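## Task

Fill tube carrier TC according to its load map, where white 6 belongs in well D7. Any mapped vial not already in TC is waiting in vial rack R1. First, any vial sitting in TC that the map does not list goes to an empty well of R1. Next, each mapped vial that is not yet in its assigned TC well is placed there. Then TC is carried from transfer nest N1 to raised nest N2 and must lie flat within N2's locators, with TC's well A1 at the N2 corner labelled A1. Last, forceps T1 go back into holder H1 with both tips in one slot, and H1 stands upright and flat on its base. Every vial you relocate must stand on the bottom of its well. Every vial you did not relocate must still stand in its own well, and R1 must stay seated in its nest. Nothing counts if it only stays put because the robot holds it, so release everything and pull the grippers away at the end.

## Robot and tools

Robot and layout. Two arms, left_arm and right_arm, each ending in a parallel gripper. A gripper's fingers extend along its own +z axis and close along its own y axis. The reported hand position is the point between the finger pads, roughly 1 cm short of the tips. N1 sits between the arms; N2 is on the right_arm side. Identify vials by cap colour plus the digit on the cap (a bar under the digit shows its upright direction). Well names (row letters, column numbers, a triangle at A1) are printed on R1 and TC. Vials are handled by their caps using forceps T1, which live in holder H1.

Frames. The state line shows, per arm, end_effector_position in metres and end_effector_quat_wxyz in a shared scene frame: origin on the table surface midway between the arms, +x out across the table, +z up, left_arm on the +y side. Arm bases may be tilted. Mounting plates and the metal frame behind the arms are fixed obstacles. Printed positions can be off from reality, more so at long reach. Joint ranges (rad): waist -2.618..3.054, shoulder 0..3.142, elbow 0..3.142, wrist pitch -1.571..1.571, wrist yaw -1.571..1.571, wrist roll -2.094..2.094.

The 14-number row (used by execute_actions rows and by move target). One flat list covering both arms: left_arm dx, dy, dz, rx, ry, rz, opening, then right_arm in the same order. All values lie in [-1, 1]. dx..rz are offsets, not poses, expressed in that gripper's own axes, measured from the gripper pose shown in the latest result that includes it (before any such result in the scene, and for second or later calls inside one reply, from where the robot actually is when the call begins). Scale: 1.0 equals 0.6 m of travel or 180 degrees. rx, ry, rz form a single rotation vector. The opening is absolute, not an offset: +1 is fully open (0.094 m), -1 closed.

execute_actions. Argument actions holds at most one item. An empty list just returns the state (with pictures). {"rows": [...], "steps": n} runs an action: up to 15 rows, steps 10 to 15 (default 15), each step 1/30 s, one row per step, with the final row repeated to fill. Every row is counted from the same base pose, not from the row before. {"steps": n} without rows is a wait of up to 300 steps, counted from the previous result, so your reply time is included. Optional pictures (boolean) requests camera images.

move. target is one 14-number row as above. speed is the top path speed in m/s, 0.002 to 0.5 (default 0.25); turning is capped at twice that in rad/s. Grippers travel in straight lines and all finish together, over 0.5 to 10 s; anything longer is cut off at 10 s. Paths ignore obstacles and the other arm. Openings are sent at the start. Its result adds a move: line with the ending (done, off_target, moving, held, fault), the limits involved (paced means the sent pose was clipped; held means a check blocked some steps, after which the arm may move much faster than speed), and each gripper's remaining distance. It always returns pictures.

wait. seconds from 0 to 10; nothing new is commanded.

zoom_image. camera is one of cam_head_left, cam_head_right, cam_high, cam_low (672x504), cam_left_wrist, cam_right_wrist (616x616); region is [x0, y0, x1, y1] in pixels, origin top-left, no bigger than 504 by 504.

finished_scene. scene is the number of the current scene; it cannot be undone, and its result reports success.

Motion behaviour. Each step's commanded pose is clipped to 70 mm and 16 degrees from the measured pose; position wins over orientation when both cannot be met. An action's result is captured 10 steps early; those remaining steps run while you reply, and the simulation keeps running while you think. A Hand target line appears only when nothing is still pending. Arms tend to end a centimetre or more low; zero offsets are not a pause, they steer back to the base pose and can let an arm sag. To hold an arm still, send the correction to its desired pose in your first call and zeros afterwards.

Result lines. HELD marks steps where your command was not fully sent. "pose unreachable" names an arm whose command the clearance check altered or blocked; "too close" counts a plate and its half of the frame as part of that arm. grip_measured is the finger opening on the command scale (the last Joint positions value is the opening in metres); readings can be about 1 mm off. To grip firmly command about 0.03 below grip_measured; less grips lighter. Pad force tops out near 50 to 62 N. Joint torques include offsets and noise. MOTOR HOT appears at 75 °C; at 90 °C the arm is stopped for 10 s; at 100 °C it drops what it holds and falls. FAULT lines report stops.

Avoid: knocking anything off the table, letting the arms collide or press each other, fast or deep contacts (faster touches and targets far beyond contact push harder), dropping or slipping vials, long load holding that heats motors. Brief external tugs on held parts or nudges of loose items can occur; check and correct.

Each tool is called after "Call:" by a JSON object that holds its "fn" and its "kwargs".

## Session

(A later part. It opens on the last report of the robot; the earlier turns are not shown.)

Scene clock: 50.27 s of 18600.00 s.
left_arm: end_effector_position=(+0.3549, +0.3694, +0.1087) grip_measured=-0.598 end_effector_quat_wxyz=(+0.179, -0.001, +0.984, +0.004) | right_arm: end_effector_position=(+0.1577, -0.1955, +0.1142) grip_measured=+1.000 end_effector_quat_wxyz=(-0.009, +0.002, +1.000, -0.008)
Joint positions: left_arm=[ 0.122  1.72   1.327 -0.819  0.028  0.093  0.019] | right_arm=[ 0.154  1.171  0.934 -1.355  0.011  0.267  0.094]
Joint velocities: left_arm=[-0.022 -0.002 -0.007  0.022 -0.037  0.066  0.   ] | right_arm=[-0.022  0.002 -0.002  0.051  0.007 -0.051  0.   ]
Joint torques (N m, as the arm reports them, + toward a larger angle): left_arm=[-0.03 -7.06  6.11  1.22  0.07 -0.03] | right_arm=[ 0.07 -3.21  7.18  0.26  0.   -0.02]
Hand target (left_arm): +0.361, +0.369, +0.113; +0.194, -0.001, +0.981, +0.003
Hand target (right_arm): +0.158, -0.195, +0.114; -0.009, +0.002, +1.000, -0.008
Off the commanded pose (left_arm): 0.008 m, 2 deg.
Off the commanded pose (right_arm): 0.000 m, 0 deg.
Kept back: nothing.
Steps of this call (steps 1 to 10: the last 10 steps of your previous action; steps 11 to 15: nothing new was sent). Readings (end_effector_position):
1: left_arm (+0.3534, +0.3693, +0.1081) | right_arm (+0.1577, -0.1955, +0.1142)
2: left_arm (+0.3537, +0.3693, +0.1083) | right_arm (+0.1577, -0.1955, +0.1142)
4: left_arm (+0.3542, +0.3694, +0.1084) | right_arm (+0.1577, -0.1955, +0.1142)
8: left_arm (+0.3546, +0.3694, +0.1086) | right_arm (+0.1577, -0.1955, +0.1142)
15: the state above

Call:
{"fn": "execute_actions", "kwargs": {"actions": [{"rows": [[-0.0085, 0, -0.0028, 0, -0.0057, 0, -0.62, 0, 0, 0, 0, 0, 0, 1],[-0.0085, 0, -0.0028, 0, -0.0057, 0, -0.63, 0, 0, 0, 0, 0, 0, 1],[-0.0085, 0, -0.0028, 0, -0.0057, 0, -0.64, 0, 0, 0, 0, 0, 0, 1],[-0.0085, 0, -0.0028, 0, -0.0057, 0, -0.65, 0, 0, 0, 0, 0, 0, 1],[-0.0085, 0, -0.0028, 0, -0.0057, 0, -0.66, 0, 0, 0, 0, 0, 0, 1],[-0.0085, 0, -0.0028, 0, -0.0057, 0, -0.67, 0, 0, 0, 0, 0, 0, 1],[-0.0085, 0, -0.0028, 0, -0.0057, 0, -0.68, 0, 0, 0, 0, 0, 0, 1],[-0.0085, 0, -0.0028, 0, -0.0057, 0, -0.69, 0, 0, 0, 0, 0, 0, 1],[-0.0085, 0, -0.0028, 0, -0.0057, 0, -0.70, 0, 0, 0, 0, 0, 0, 1],[-0.0085, 0, -0.0028, 0, -0.0057, 0, -0.71, 0, 0, 0, 0, 0, 0, 1],[-0.0085, 0, -0.0028, 0, -0.0057, 0, -0.72, 0, 0, 0, 0, 0, 0, 1]], "steps": 15}]}}

Call:
{"fn": "wait", "kwargs": {"seconds": 0.3}}

Call:
{"fn": "zoom_image", "kwargs": {"camera": "cam_left_wrist", "region": [260, 250, 400, 450]}}

Call:
{"fn": "zoom_image", "kwargs": {"camera": "cam_low", "region": [320, 130, 440, 250]}}

Scene clock: 51.50 s of 18600.00 s.
left_arm: end_effector_position=(+0.3549, +0.3694, +0.1087) grip_measured=-0.654 end_effector_quat_wxyz=(+0.179, -0.001, +0.984, +0.004) | right_arm: end_effector_position=(+0.1577, -0.1955, +0.1142) grip_measured=+1.000 end_effector_quat_wxyz=(-0.009, +0.002, +1.000, -0.008)
Joint positions: left_arm=[ 0.122  1.72   1.327 -0.819  0.028  0.093  0.016] | right_arm=[ 0.154  1.171  0.934 -1.355  0.011  0.267  0.094]
Joint velocities: left_arm=[-0.002 -0.007  0.002 -0.051  0.007  0.037 -0.008] | right_arm=[ 0.017  0.017 -0.012 -0.022 -0.022 -0.037  0.   ]
Joint torques (N m, as the arm reports them, + toward a larger angle): left_arm=[ 0.02 -6.96  6.3   1.1   0.05 -0.02] | right_arm=[ 0.11 -3.2   7.2   0.26  0.   -0.03]
Steps of this call (steps 1 to 32: nothing new was sent; steps 33 to 37: the first 5 steps of this action). Readings (end_effector_position):
33: left_arm (+0.3549, +0.3694, +0.1087) | right_arm (+0.1577, -0.1955, +0.1142)
34: left_arm (+0.3549, +0.3694, +0.1087) | right_arm (+0.1577, -0.1955, +0.1142)
36: left_arm (+0.3549, +0.3694, +0.1087) | right_arm (+0.1577, -0.1955, +0.1142)
37: the state above

Scene clock: 52.13 s of 18600.00 s.
left_arm: end_effector_position=(+0.3549, +0.3694, +0.1087) grip_measured=-0.718 end_effector_quat_wxyz=(+0.179, -0.001, +0.984, +0.004) | right_arm: end_effector_position=(+0.1577, -0.1955, +0.1142) grip_measured=+1.000 end_effector_quat_wxyz=(-0.009, +0.002, +1.000, -0.008)
Joint positions: left_arm=[ 0.122  1.72   1.327 -0.819  0.028  0.093  0.013] | right_arm=[ 0.154  1.171  0.934 -1.355  0.011  0.267  0.094]
Joint velocities: left_arm=[-0.007 -0.022 -0.007  0.022  0.007 -0.007  0.   ] | right_arm=[ 0.002  0.002  0.002  0.007  0.037 -0.051  0.   ]
Joint torques (N m, as the arm reports them, + toward a larger angle): left_arm=[ 0.07 -7.    6.27  1.09  0.06 -0.03] | right_arm=[ 0.09 -3.24  7.18  0.25  0.   -0.03]
Hand target (left_arm): +0.359, +0.370, +0.112; +0.187, -0.001, +0.982, +0.004
Hand target (right_arm): +0.158, -0.195, +0.114; -0.009, +0.002, +1.000, -0.008
Off the commanded pose (left_arm): 0.005 m, 1 deg.
Off the commanded pose (right_arm): 0.000 m, 0 deg.
Kept back: nothing.
Steps of this call (steps 1 to 10: the last 10 steps of your previous action; steps 11 to 19: nothing new was sent). Readings (end_effector_position):
1: left_arm (+0.3549, +0.3694, +0.1087) | right_arm (+0.1577, -0.1955, +0.1142)
2: left_arm (+0.3549, +0.3694, +0.1087) | right_arm (+0.1577, -0.1955, +0.1142)
4: left_arm (+0.3549, +0.3694, +0.1087) | right_arm (+0.1577, -0.1955, +0.1142)
8: left_arm (+0.3549, +0.3694, +0.1087) | right_arm (+0.1577, -0.1955, +0.1142)
19: the state above

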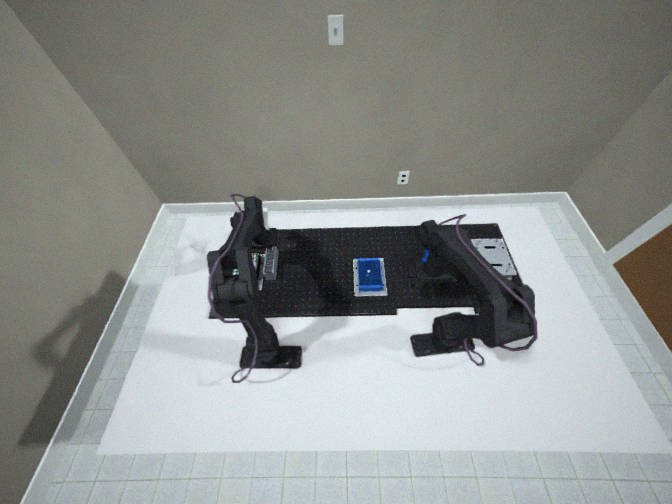

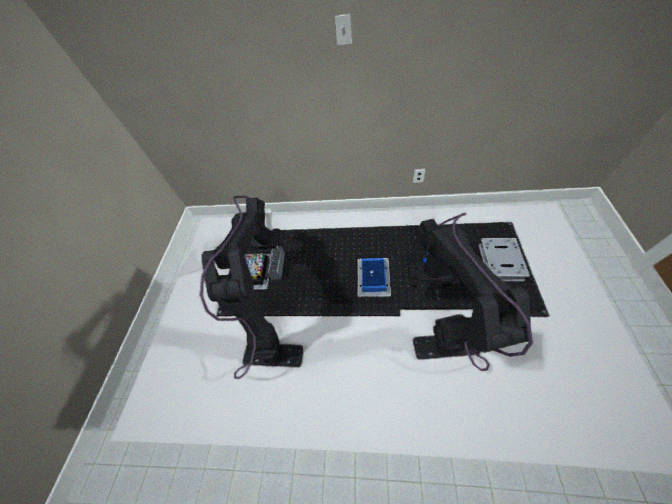

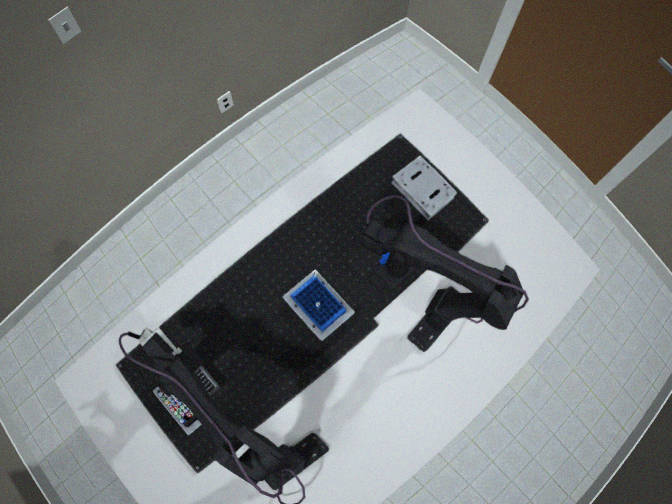

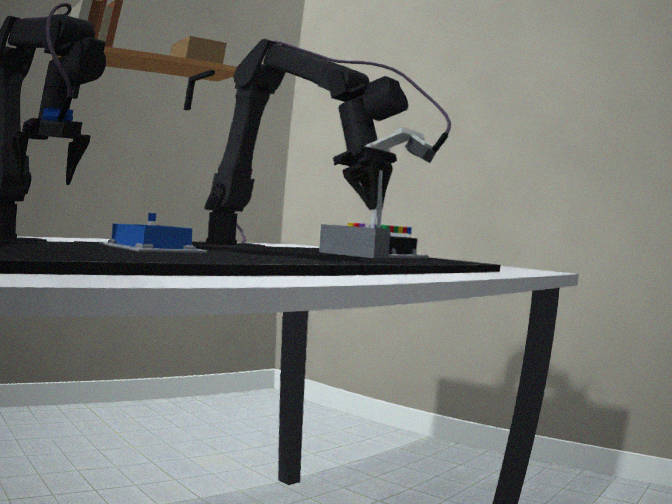

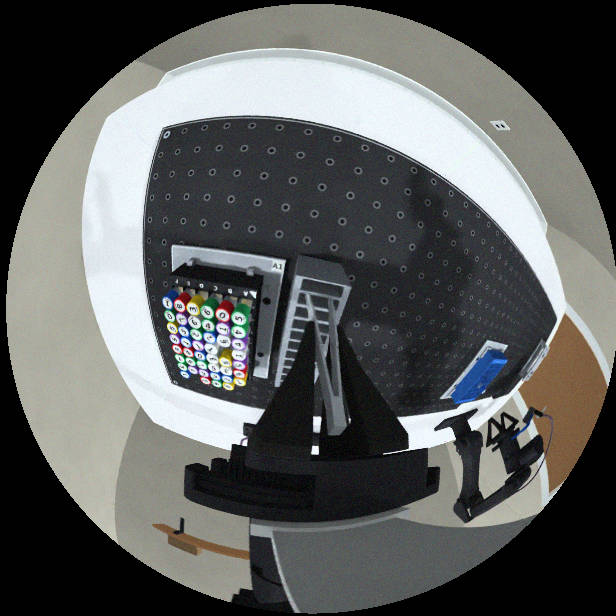

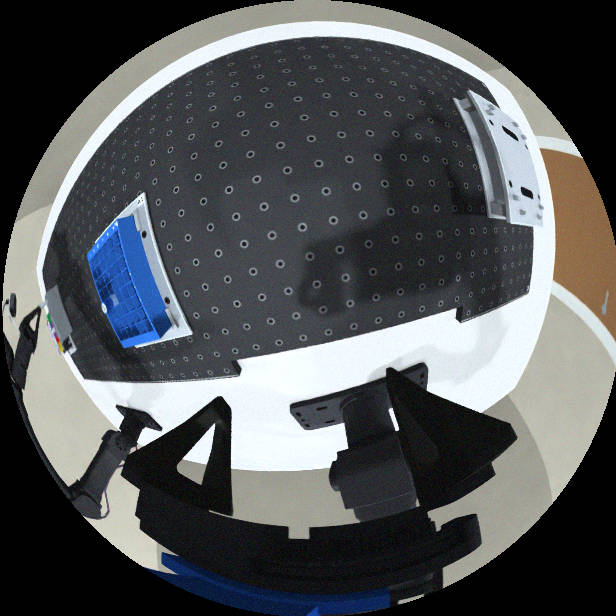

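Region (260, 250, 400, 450) of cam_left_wrist's 616x616 image, scaled by 2.520, with more detail than that image has; it fills the left 353 columns of this view, and the rest is white.

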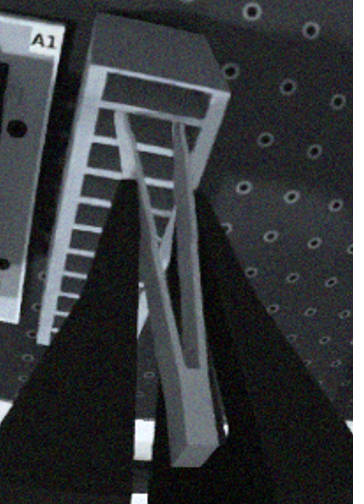

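Region (320, 130, 440, 250) of cam_low's 672x504 image, scaled by 4.200, with more detail than that image has.

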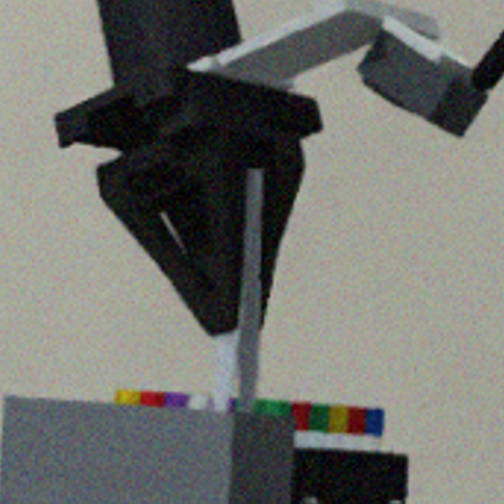

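Call:
{"fn": "execute_actions", "kwargs": {"actions": [{"rows": [[-0.0085, 0, -0.0028, 0, -0.0057, 0, -0.73, 0, 0, 0, 0, 0, 0, 1],[-0.0085, 0, -0.0028, 0, -0.0057, 0, -0.735, 0, 0, 0, 0, 0, 0, 1],[-0.0085, 0, -0.0028, 0, -0.0057, 0, -0.74, 0, 0, 0, 0, 0, 0, 1],[-0.0085, 0, -0.0028, 0, -0.0057, 0, -0.745, 0, 0, 0, 0, 0, 0, 1],[-0.0085, 0, -0.0028, 0, -0.0057, 0, -0.75, 0, 0, 0, 0, 0, 0, 1],[-0.0085, 0, -0.0028, 0, -0.0057, 0, -0.755, 0, 0, 0, 0, 0, 0, 1],[-0.0085, 0, -0.0028, 0, -0.0057, 0, -0.76, 0, 0, 0, 0, 0, 0, 1],[-0.0085, 0, -0.0028, 0, -0.0057, 0, -0.765, 0, 0, 0, 0, 0, 0, 1],[-0.0085, 0, -0.0028, 0, -0.0057, 0, -0.77, 0, 0, 0, 0, 0, 0, 1],[-0.0085, 0, -0.0028, 0, -0.0057, 0, -0.775, 0, 0, 0, 0, 0, 0, 1],[-0.0085, 0, -0.0028, 0, -0.0057, 0, -0.78, 0, 0, 0, 0, 0, 0, 1]], "steps": 15}]}}

Call:
{"fn": "move", "kwargs": {"target": [-0.032, 0, -0.05, 0, 0, 0, -0.78, 0, 0, 0, 0, 0, 0, 1], "speed": 0.03}}

Call:
{"fn": "zoom_image", "kwargs": {"camera": "cam_left_wrist", "region": [260, 250, 400, 450]}}

Call:
{"fn": "zoom_image", "kwargs": {"camera": "cam_low", "region": [320, 130, 440, 250]}}

Scene clock: 53.47 s of 18600.00 s.
left_arm: end_effector_position=(+0.3549, +0.3694, +0.1087) grip_measured=-0.746 end_effector_quat_wxyz=(+0.179, -0.001, +0.984, +0.004) | right_arm: end_effector_position=(+0.1577, -0.1955, +0.1142) grip_measured=+1.000 end_effector_quat_wxyz=(-0.009, +0.002, +1.000, -0.008)
Joint positions: left_arm=[ 0.122  1.72   1.327 -0.819  0.028  0.093  0.012] | right_arm=[ 0.154  1.171  0.934 -1.355  0.011  0.267  0.094]
Joint velocities: left_arm=[ 0.027 -0.012  0.012 -0.037  0.066  0.037 -0.004] | right_arm=[-0.002  0.012 -0.007 -0.007 -0.007  0.051  0.   ]
Joint torques (N m, as the arm reports them, + toward a larger angle): left_arm=[ 0.02 -6.98  6.25  1.1   0.06 -0.02] | right_arm=[ 0.04 -3.21  7.2   0.26  0.01 -0.02]
Steps of this call (steps 1 to 35: nothing new was sent; steps 36 to 40: the first 5 steps of this action). Readings (end_effector_position):
36: left_arm (+0.3549, +0.3694, +0.1087) | right_arm (+0.1577, -0.1955, +0.1142)
37: left_arm (+0.3549, +0.3694, +0.1087) | right_arm (+0.1577, -0.1955, +0.1142)
39: left_arm (+0.3549, +0.3694, +0.1087) | right_arm (+0.1577, -0.1955, +0.1142)
40: the state above

Scene clock: 55.23 s of 18600.00 s.
left_arm: end_effector_position=(+0.3592, +0.3699, +0.1371) grip_measured=-0.778 end_effector_quat_wxyz=(+0.176, -0.001, +0.984, +0.003) | right_arm: end_effector_position=(+0.1577, -0.1955, +0.1142) grip_measured=+1.000 end_effector_quat_wxyz=(-0.009, +0.002, +1.000, -0.008)
Joint positions: left_arm=[ 0.122  1.731  1.455 -0.941  0.028  0.093  0.01 ] | right_arm=[ 0.154  1.171  0.934 -1.355  0.011  0.267  0.094]
Joint velocities: left_arm=[-0.002  0.007 -0.017 -0.022  0.022 -0.037 -0.001] | right_arm=[ 0.012 -0.002 -0.007  0.007 -0.051  0.022  0.   ]
Joint torques (N m, as the arm reports them, + toward a larger angle): left_arm=[-0.06 -6.53  8.28  0.89  0.03 -0.02] | right_arm=[ 0.04 -3.22  7.16  0.25 -0.01 -0.03]
Hand target (left_arm): +0.362, +0.370, +0.143; +0.179, -0.001, +0.984, +0.004
Hand target (right_arm): +0.158, -0.195, +0.114; -0.009, +0.002, +1.000, -0.008
Off your previous action's commanded pose (left_arm): 0.005 m, 1 deg at its last step (step 10 of this call).
Off your previous action's commanded pose (right_arm): 0.000 m, 0 deg at its last step (step 10 of this call).
Off the commanded pose (left_arm): 0.007 m, 0 deg.
Off the commanded pose (right_arm): 0.000 m, 0 deg.
Kept back: nothing.
move: done

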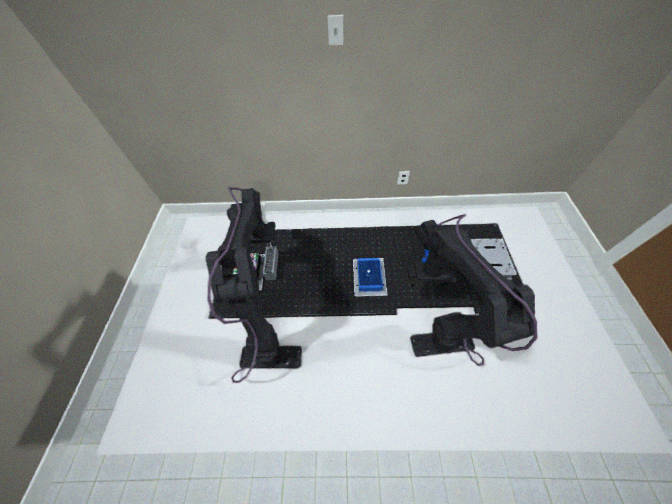

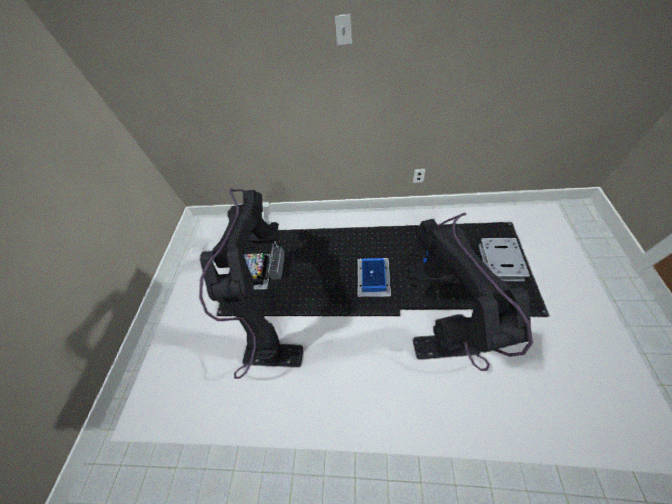

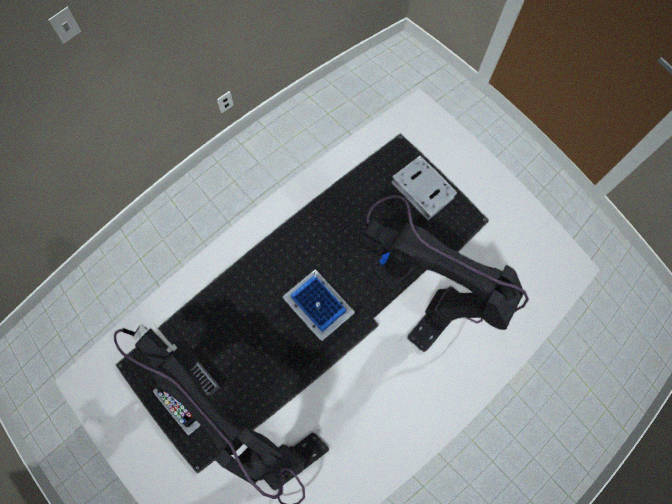

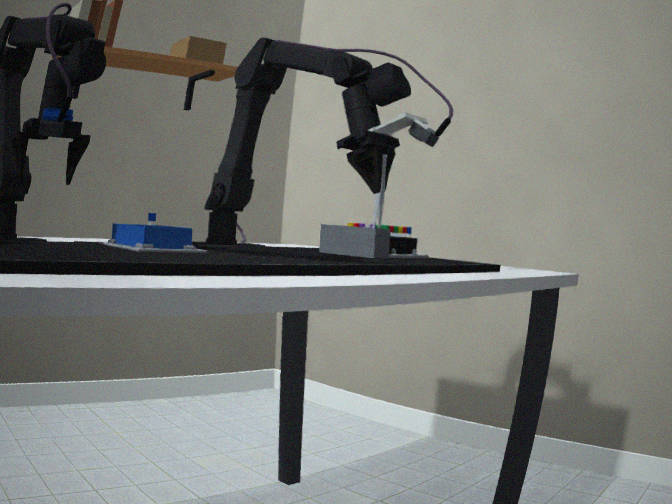

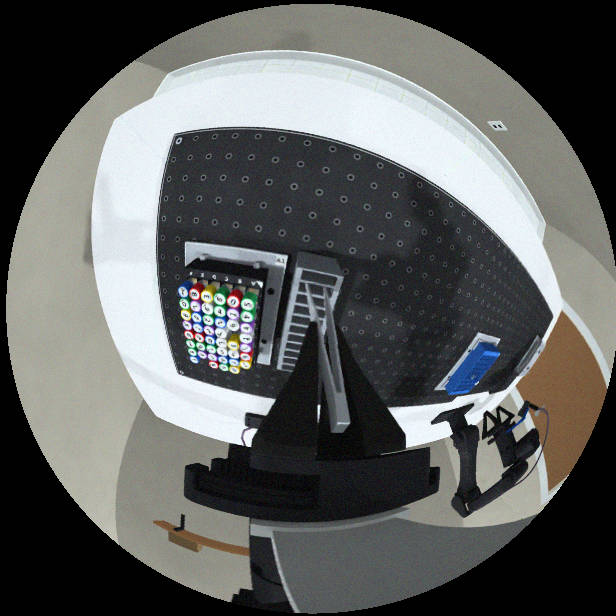

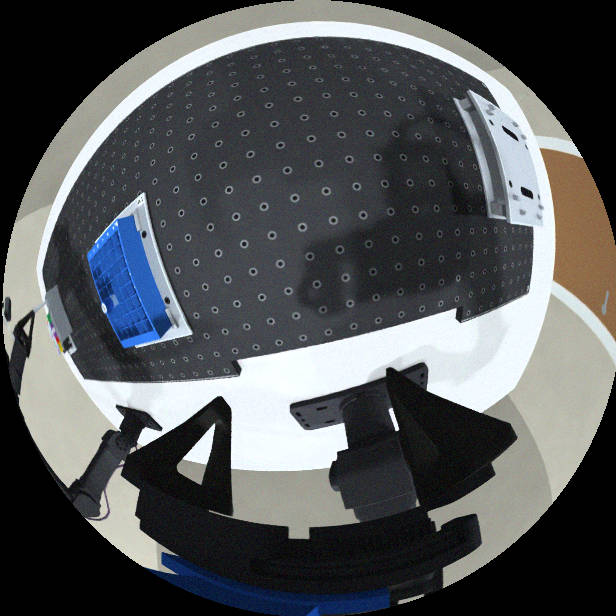

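Region (260, 250, 400, 450) of cam_left_wrist's 616x616 image, scaled by 2.520, with more detail than that image has; it fills the left 353 columns of this view, and the rest is white.

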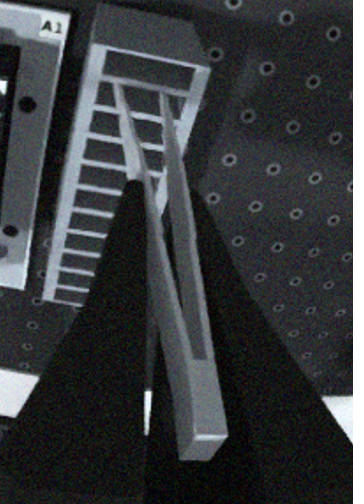

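Region (320, 130, 440, 250) of cam_low's 672x504 image, scaled by 4.200, with more detail than that image has.

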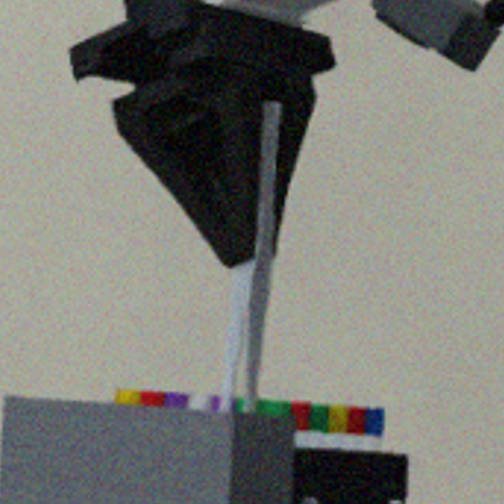

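Call:
{"fn": "move", "kwargs": {"target": [-0.033, 0, -0.08, 0, 0, 0, -0.78, 0, 0, 0, 0, 0, 0, 1], "speed": 0.04}}

Call:
{"fn": "zoom_image", "kwargs": {"camera": "cam_left_wrist", "region": [260, 250, 400, 450]}}

Call:
{"fn": "zoom_image", "kwargs": {"camera": "cam_low", "region": [320, 110, 460, 250]}}

Call:
{"fn": "zoom_image", "kwargs": {"camera": "cam_right_wrist", "region": [0, 270, 80, 370]}}

Scene clock: 57.83 s of 18600.00 s.
left_arm: end_effector_position=(+0.3582, +0.3698, +0.1828) grip_measured=-0.778 end_effector_quat_wxyz=(+0.172, -0.001, +0.985, +0.003) | right_arm: end_effector_position=(+0.1577, -0.1955, +0.1142) grip_measured=+1.000 end_effector_quat_wxyz=(-0.009, +0.002, +1.000, -0.008)
Joint positions: left_arm=[ 0.122  1.745  1.656 -1.136  0.028  0.093  0.01 ] | right_arm=[ 0.154  1.171  0.934 -1.355  0.011  0.267  0.094]
Joint velocities: left_arm=[ 0.002  0.017  0.012 -0.066  0.037 -0.037  0.   ] | right_arm=[ 0.002 -0.007 -0.002  0.022  0.051  0.037  0.   ]
Joint torques (N m, as the arm reports them, + toward a larger angle): left_arm=[ 0.13 -6.48  8.25  0.84  0.04 -0.01] | right_arm=[ 0.1  -3.23  7.17  0.25  0.02 -0.04]
Hand target (left_arm): +0.361, +0.370, +0.189; +0.177, -0.001, +0.984, +0.003
Hand target (right_arm): +0.158, -0.195, +0.114; -0.009, +0.002, +1.000, -0.008
Off the commanded pose (left_arm): 0.007 m, 0 deg.
Off the commanded pose (right_arm): 0.000 m, 0 deg.
Kept back: nothing.
move: done

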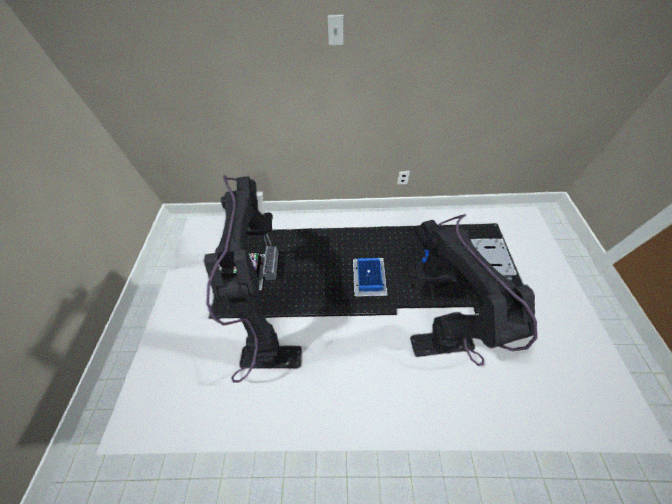

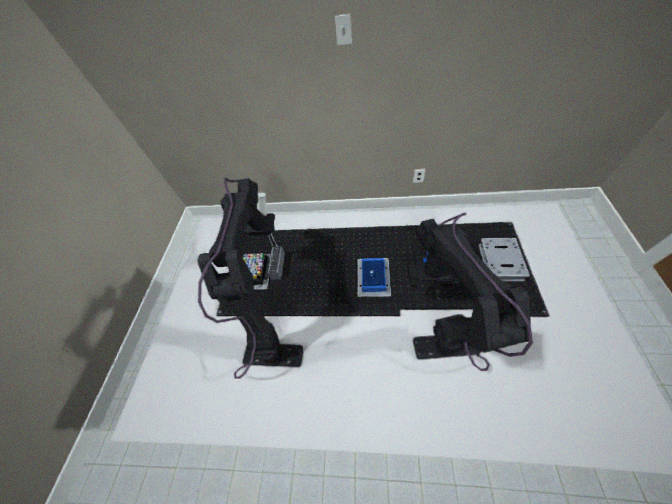

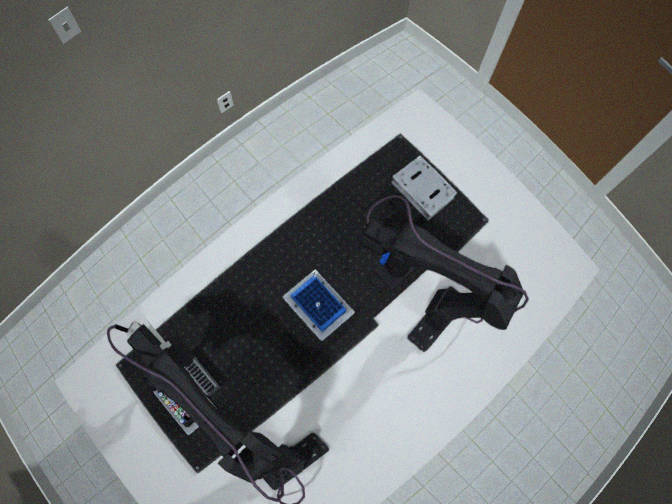

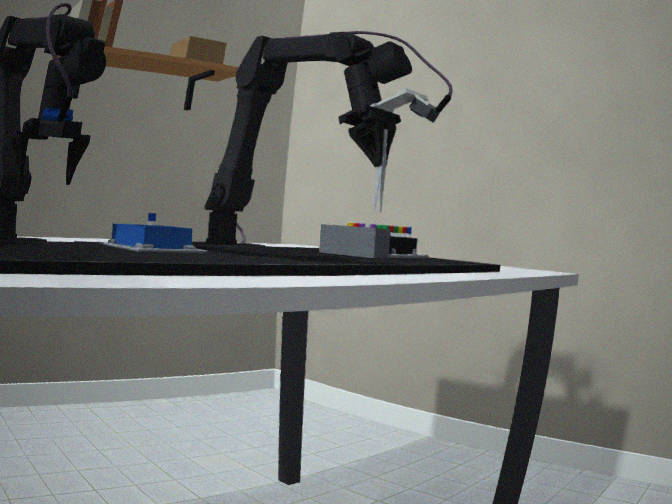

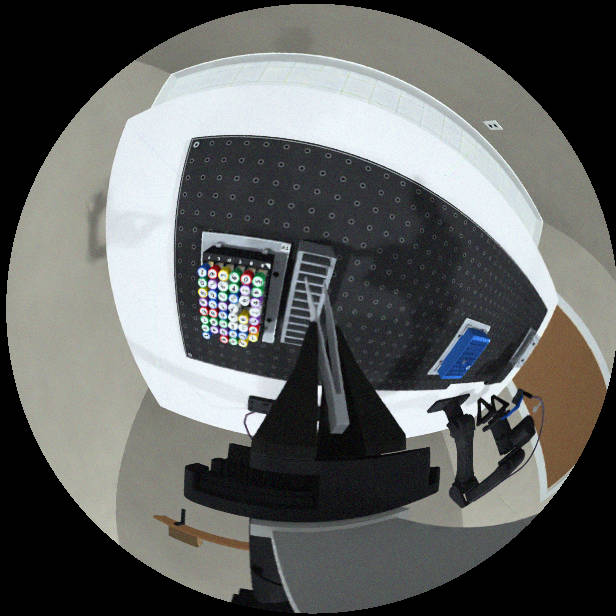

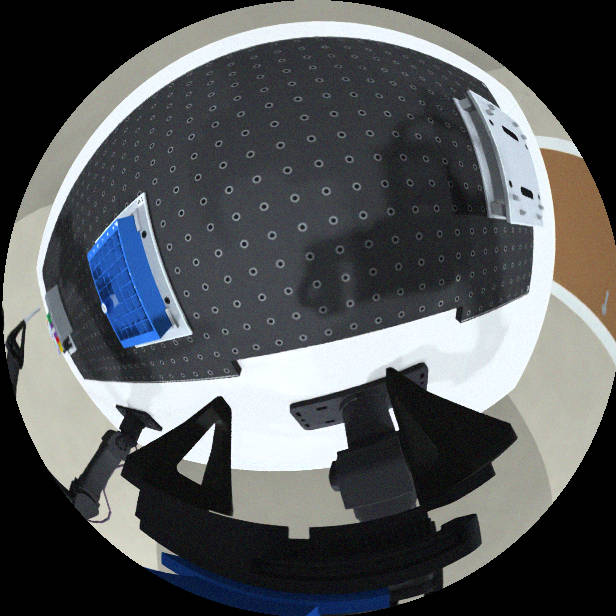

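Region (260, 250, 400, 450) of cam_left_wrist's 616x616 image, scaled by 2.520, with more detail than that image has; it fills the left 353 columns of this view, and the rest is white.

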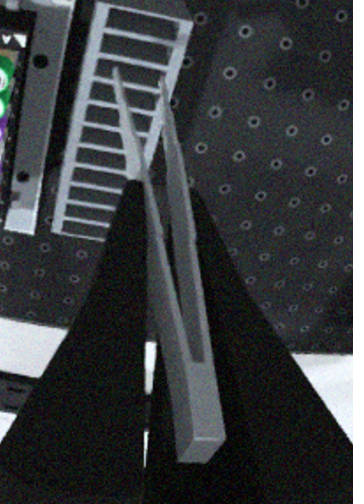

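Region (320, 110, 460, 250) of cam_low's 672x504 image, scaled by 3.600, with more detail than that image has.

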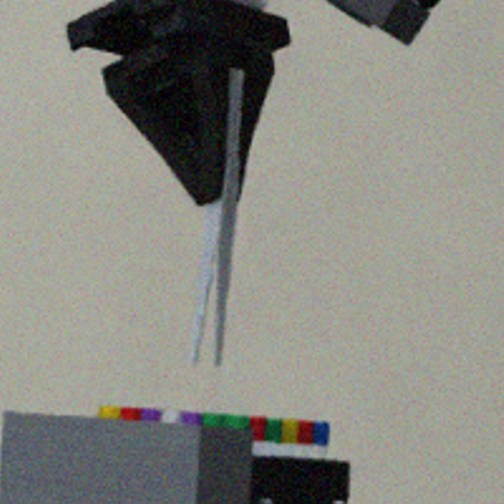

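Region (0, 270, 80, 370) of cam_right_wrist's 616x616 image, scaled by 5.040, with more detail than that image has; it fills the left 403 columns of this view, and the rest is white.

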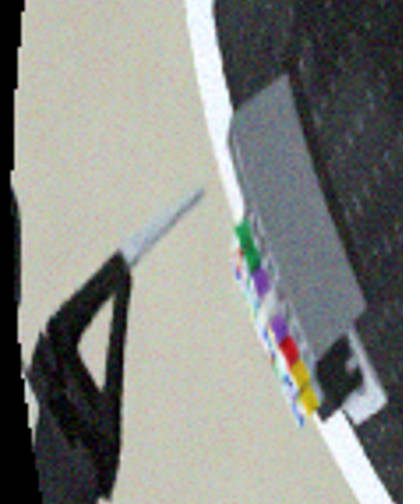

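Call:
{"fn": "move", "kwargs": {"target": [0.098, 0.115, -0.028, -0.0954, -0.032, -0.2302, -0.78, 0, 0, 0, 0, 0, 0, 1], "speed": 0.12}}

Call:
{"fn": "zoom_image", "kwargs": {"camera": "cam_left_wrist", "region": [250, 210, 390, 350]}}

Call:
{"fn": "zoom_image", "kwargs": {"camera": "cam_low", "region": [320, 130, 440, 250]}}

Scene clock: 65.73 s of 18600.00 s.
left_arm: end_effector_position=(+0.2965, +0.4315, +0.1722) grip_measured=-0.778 end_effector_quat_wxyz=(+0.188, -0.364, +0.909, +0.080) | right_arm: end_effector_position=(+0.1577, -0.1955, +0.1142) grip_measured=+1.000 end_effector_quat_wxyz=(-0.009, +0.002, +1.000, -0.008)
Joint positions: left_arm=[ 0.183  1.549  1.385 -1.066 -0.236 -0.56   0.01 ] | right_arm=[ 0.154  1.171  0.934 -1.355  0.011  0.267  0.094]
Joint velocities: left_arm=[ 0.002 -0.022  0.002  0.022 -0.037 -0.007 -0.001] | right_arm=[ 0.002  0.002 -0.007 -0.051 -0.037  0.007  0.   ]
Joint torques (N m, as the arm reports them, + toward a larger angle): left_arm=[ 0.65 -7.18  4.88  1.15 -0.4  -0.12] | right_arm=[ 0.12 -3.25  7.21  0.27  0.01 -0.04]
Hand target (left_arm): +0.296, +0.438, +0.179; +0.206, -0.373, +0.900, +0.087
Hand target (right_arm): +0.158, -0.195, +0.114; -0.009, +0.002, +1.000, -0.008
Off the commanded pose (left_arm): 0.010 m, 3 deg.
Off the commanded pose (right_arm): 0.000 m, 0 deg.
Kept back: nothing.
After step 90, 1.20 s passed at rest.
move: off_target (left_arm)

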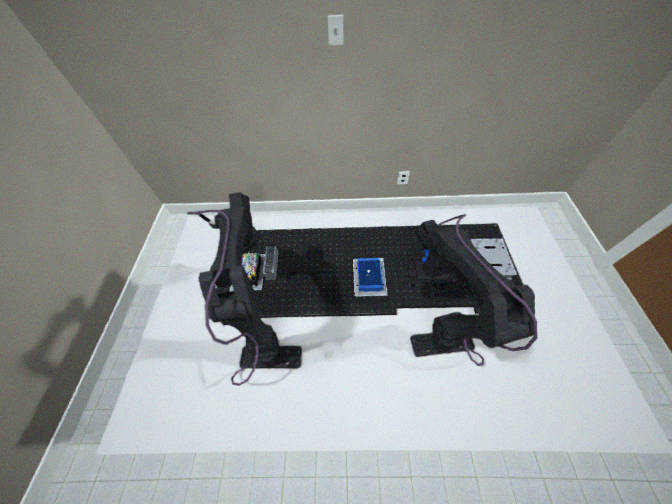

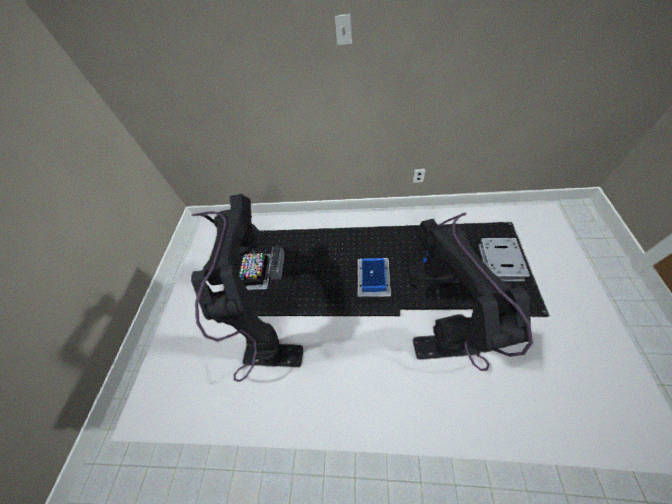

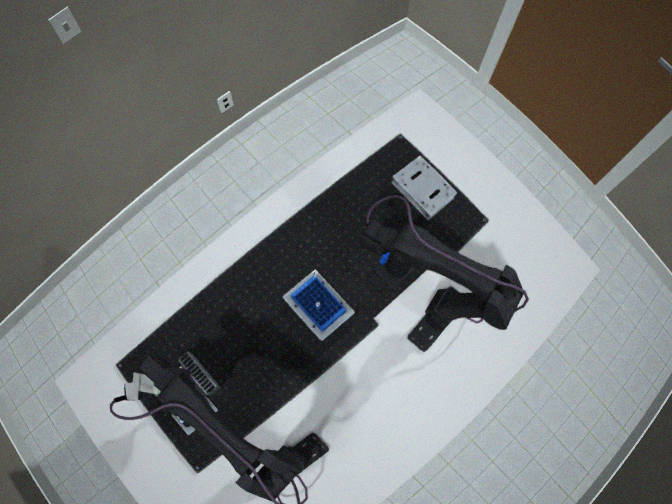

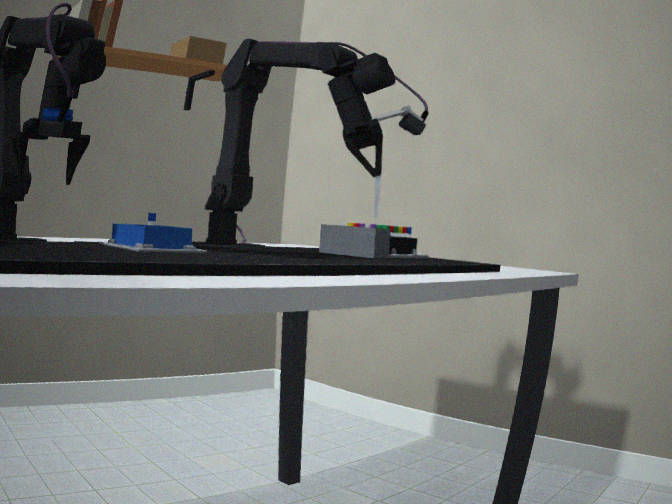

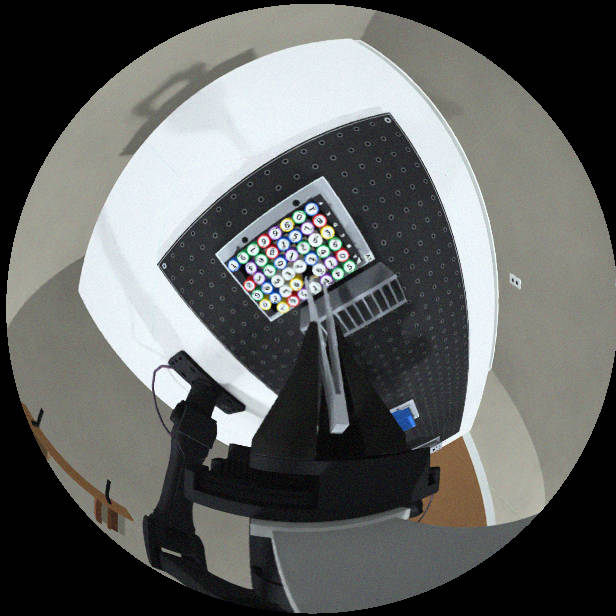

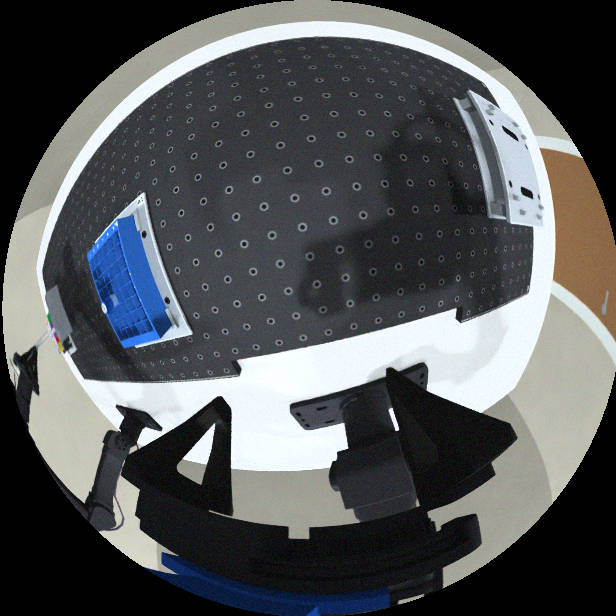

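Region (250, 210, 390, 350) of cam_left_wrist's 616x616 image, scaled by 3.600, with more detail than that image has.

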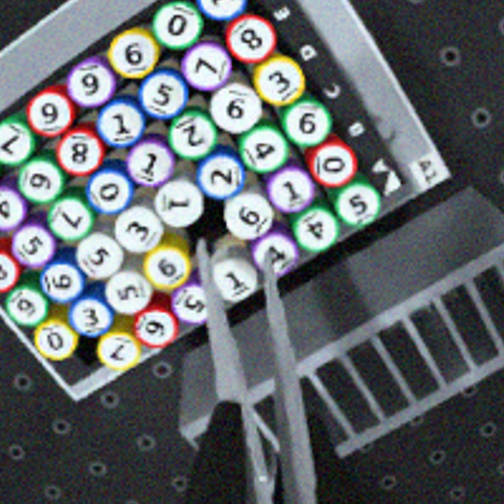

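Region (320, 130, 440, 250) of cam_low's 672x504 image, scaled by 4.200, with more detail than that image has.

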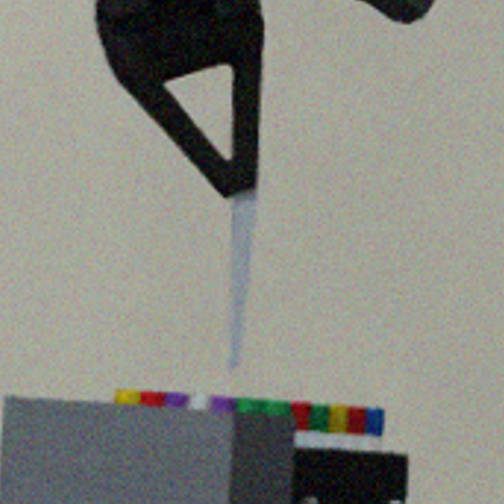

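Call:
{"fn": "move", "kwargs": {"target": [-0.0035, -0.0082, 0.0213, 0.0057, -0.0092, -0.0026, -0.78, 0, 0, 0, 0, 0, 0, 1], "speed": 0.015}}

Call:
{"fn": "zoom_image", "kwargs": {"camera": "cam_left_wrist", "region": [270, 230, 370, 330]}}

Call:
{"fn": "zoom_image", "kwargs": {"camera": "cam_low", "region": [340, 170, 420, 250]}}

Scene clock: 71.53 s of 18600.00 s.
left_arm: end_effector_position=(+0.3016, +0.4325, +0.1629) grip_measured=-0.778 end_effector_quat_wxyz=(+0.198, -0.365, +0.906, +0.078) | right_arm: end_effector_position=(+0.1577, -0.1955, +0.1142) grip_measured=+1.000 end_effector_quat_wxyz=(-0.009, +0.002, +1.000, -0.008)
Joint positions: left_arm=[ 0.183  1.549  1.341 -1.002 -0.236 -0.562  0.01 ] | right_arm=[ 0.154  1.171  0.934 -1.355  0.011  0.267  0.094]
Joint velocities: left_arm=[-0.022  0.017  0.002 -0.007  0.081 -0.007 -0.001] | right_arm=[-0.017 -0.002  0.002  0.037 -0.037  0.007  0.   ]
Joint torques (N m, as the arm reports them, + toward a larger angle): left_arm=[-0.03 -5.53  4.98  1.18 -0.14  0.  ] | right_arm=[ 0.05 -3.21  7.21  0.27  0.   -0.02]
Hand target (left_arm): +0.305, +0.433, +0.161; +0.205, -0.365, +0.905, +0.077
Hand target (right_arm): +0.158, -0.195, +0.114; -0.009, +0.002, +1.000, -0.008
Off the commanded pose (left_arm): 0.004 m, 1 deg.
Off the commanded pose (right_arm): 0.000 m, 0 deg.
Kept back: nothing.
After step 90, 1.43 s passed at rest.
move: done

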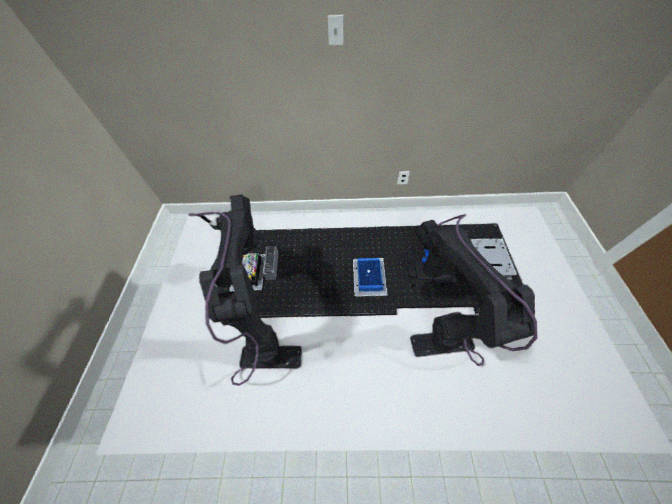

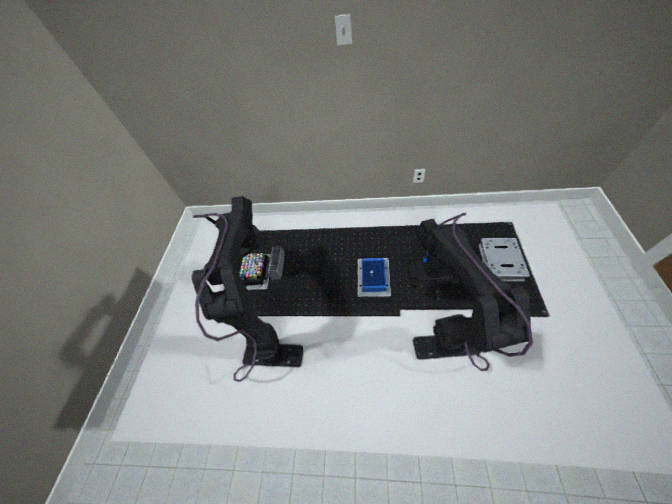

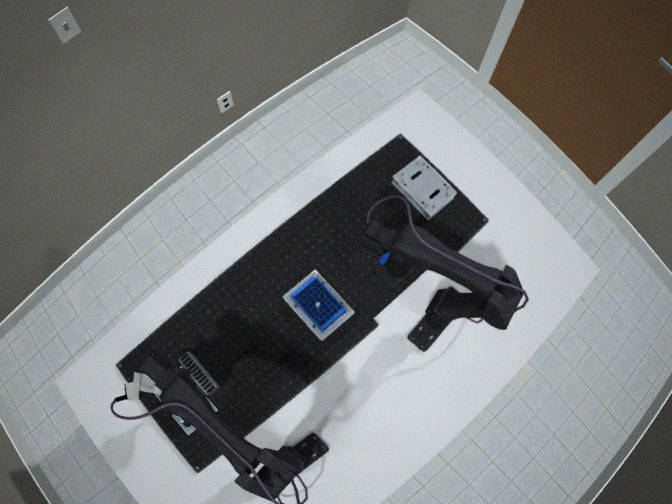

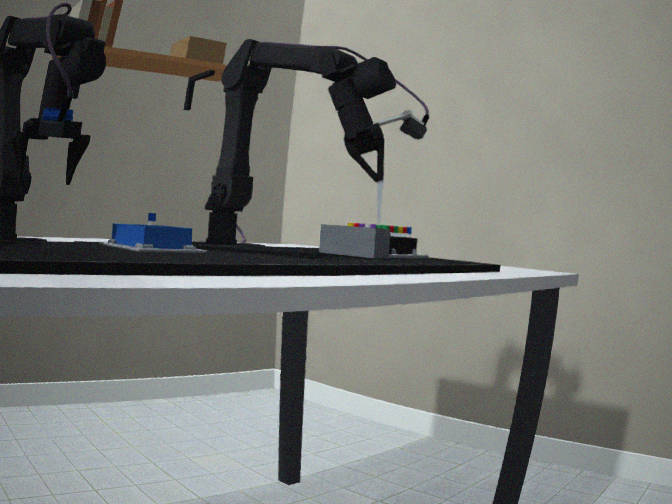

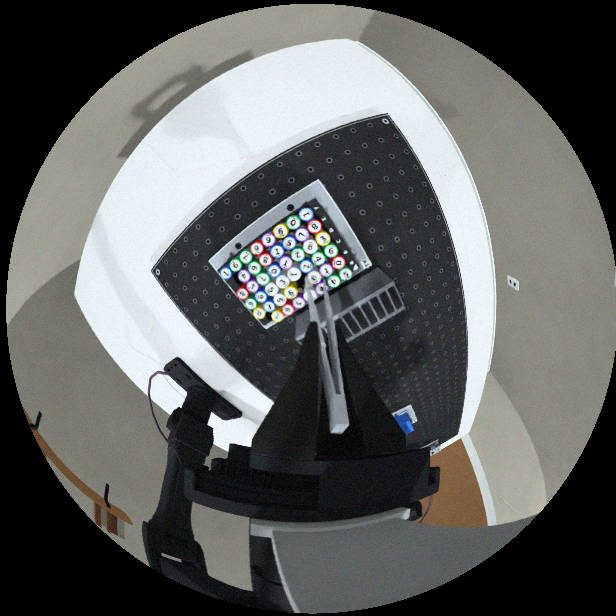

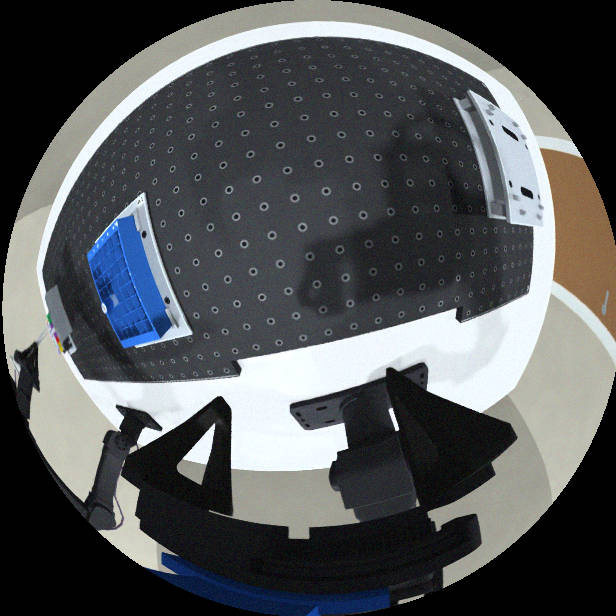

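Region (270, 230, 370, 330) of cam_left_wrist's 616x616 image, scaled by 5.040, with more detail than that image has.

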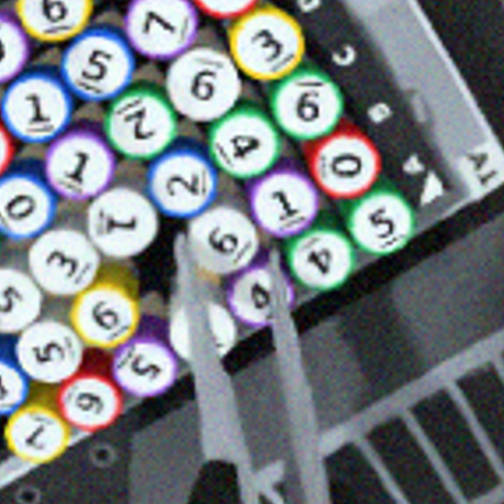

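Region (340, 170, 420, 250) of cam_low's 672x504 image, scaled by 6.300, with more detail than that image has.

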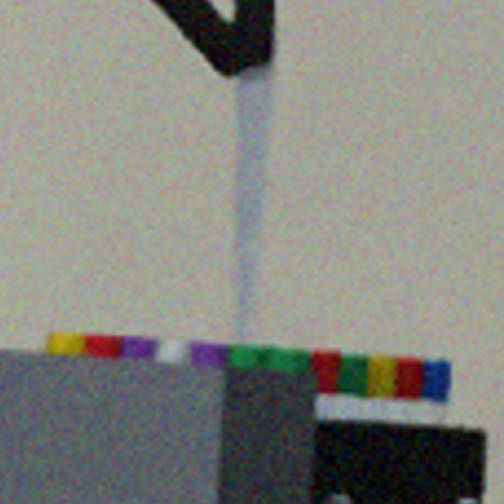

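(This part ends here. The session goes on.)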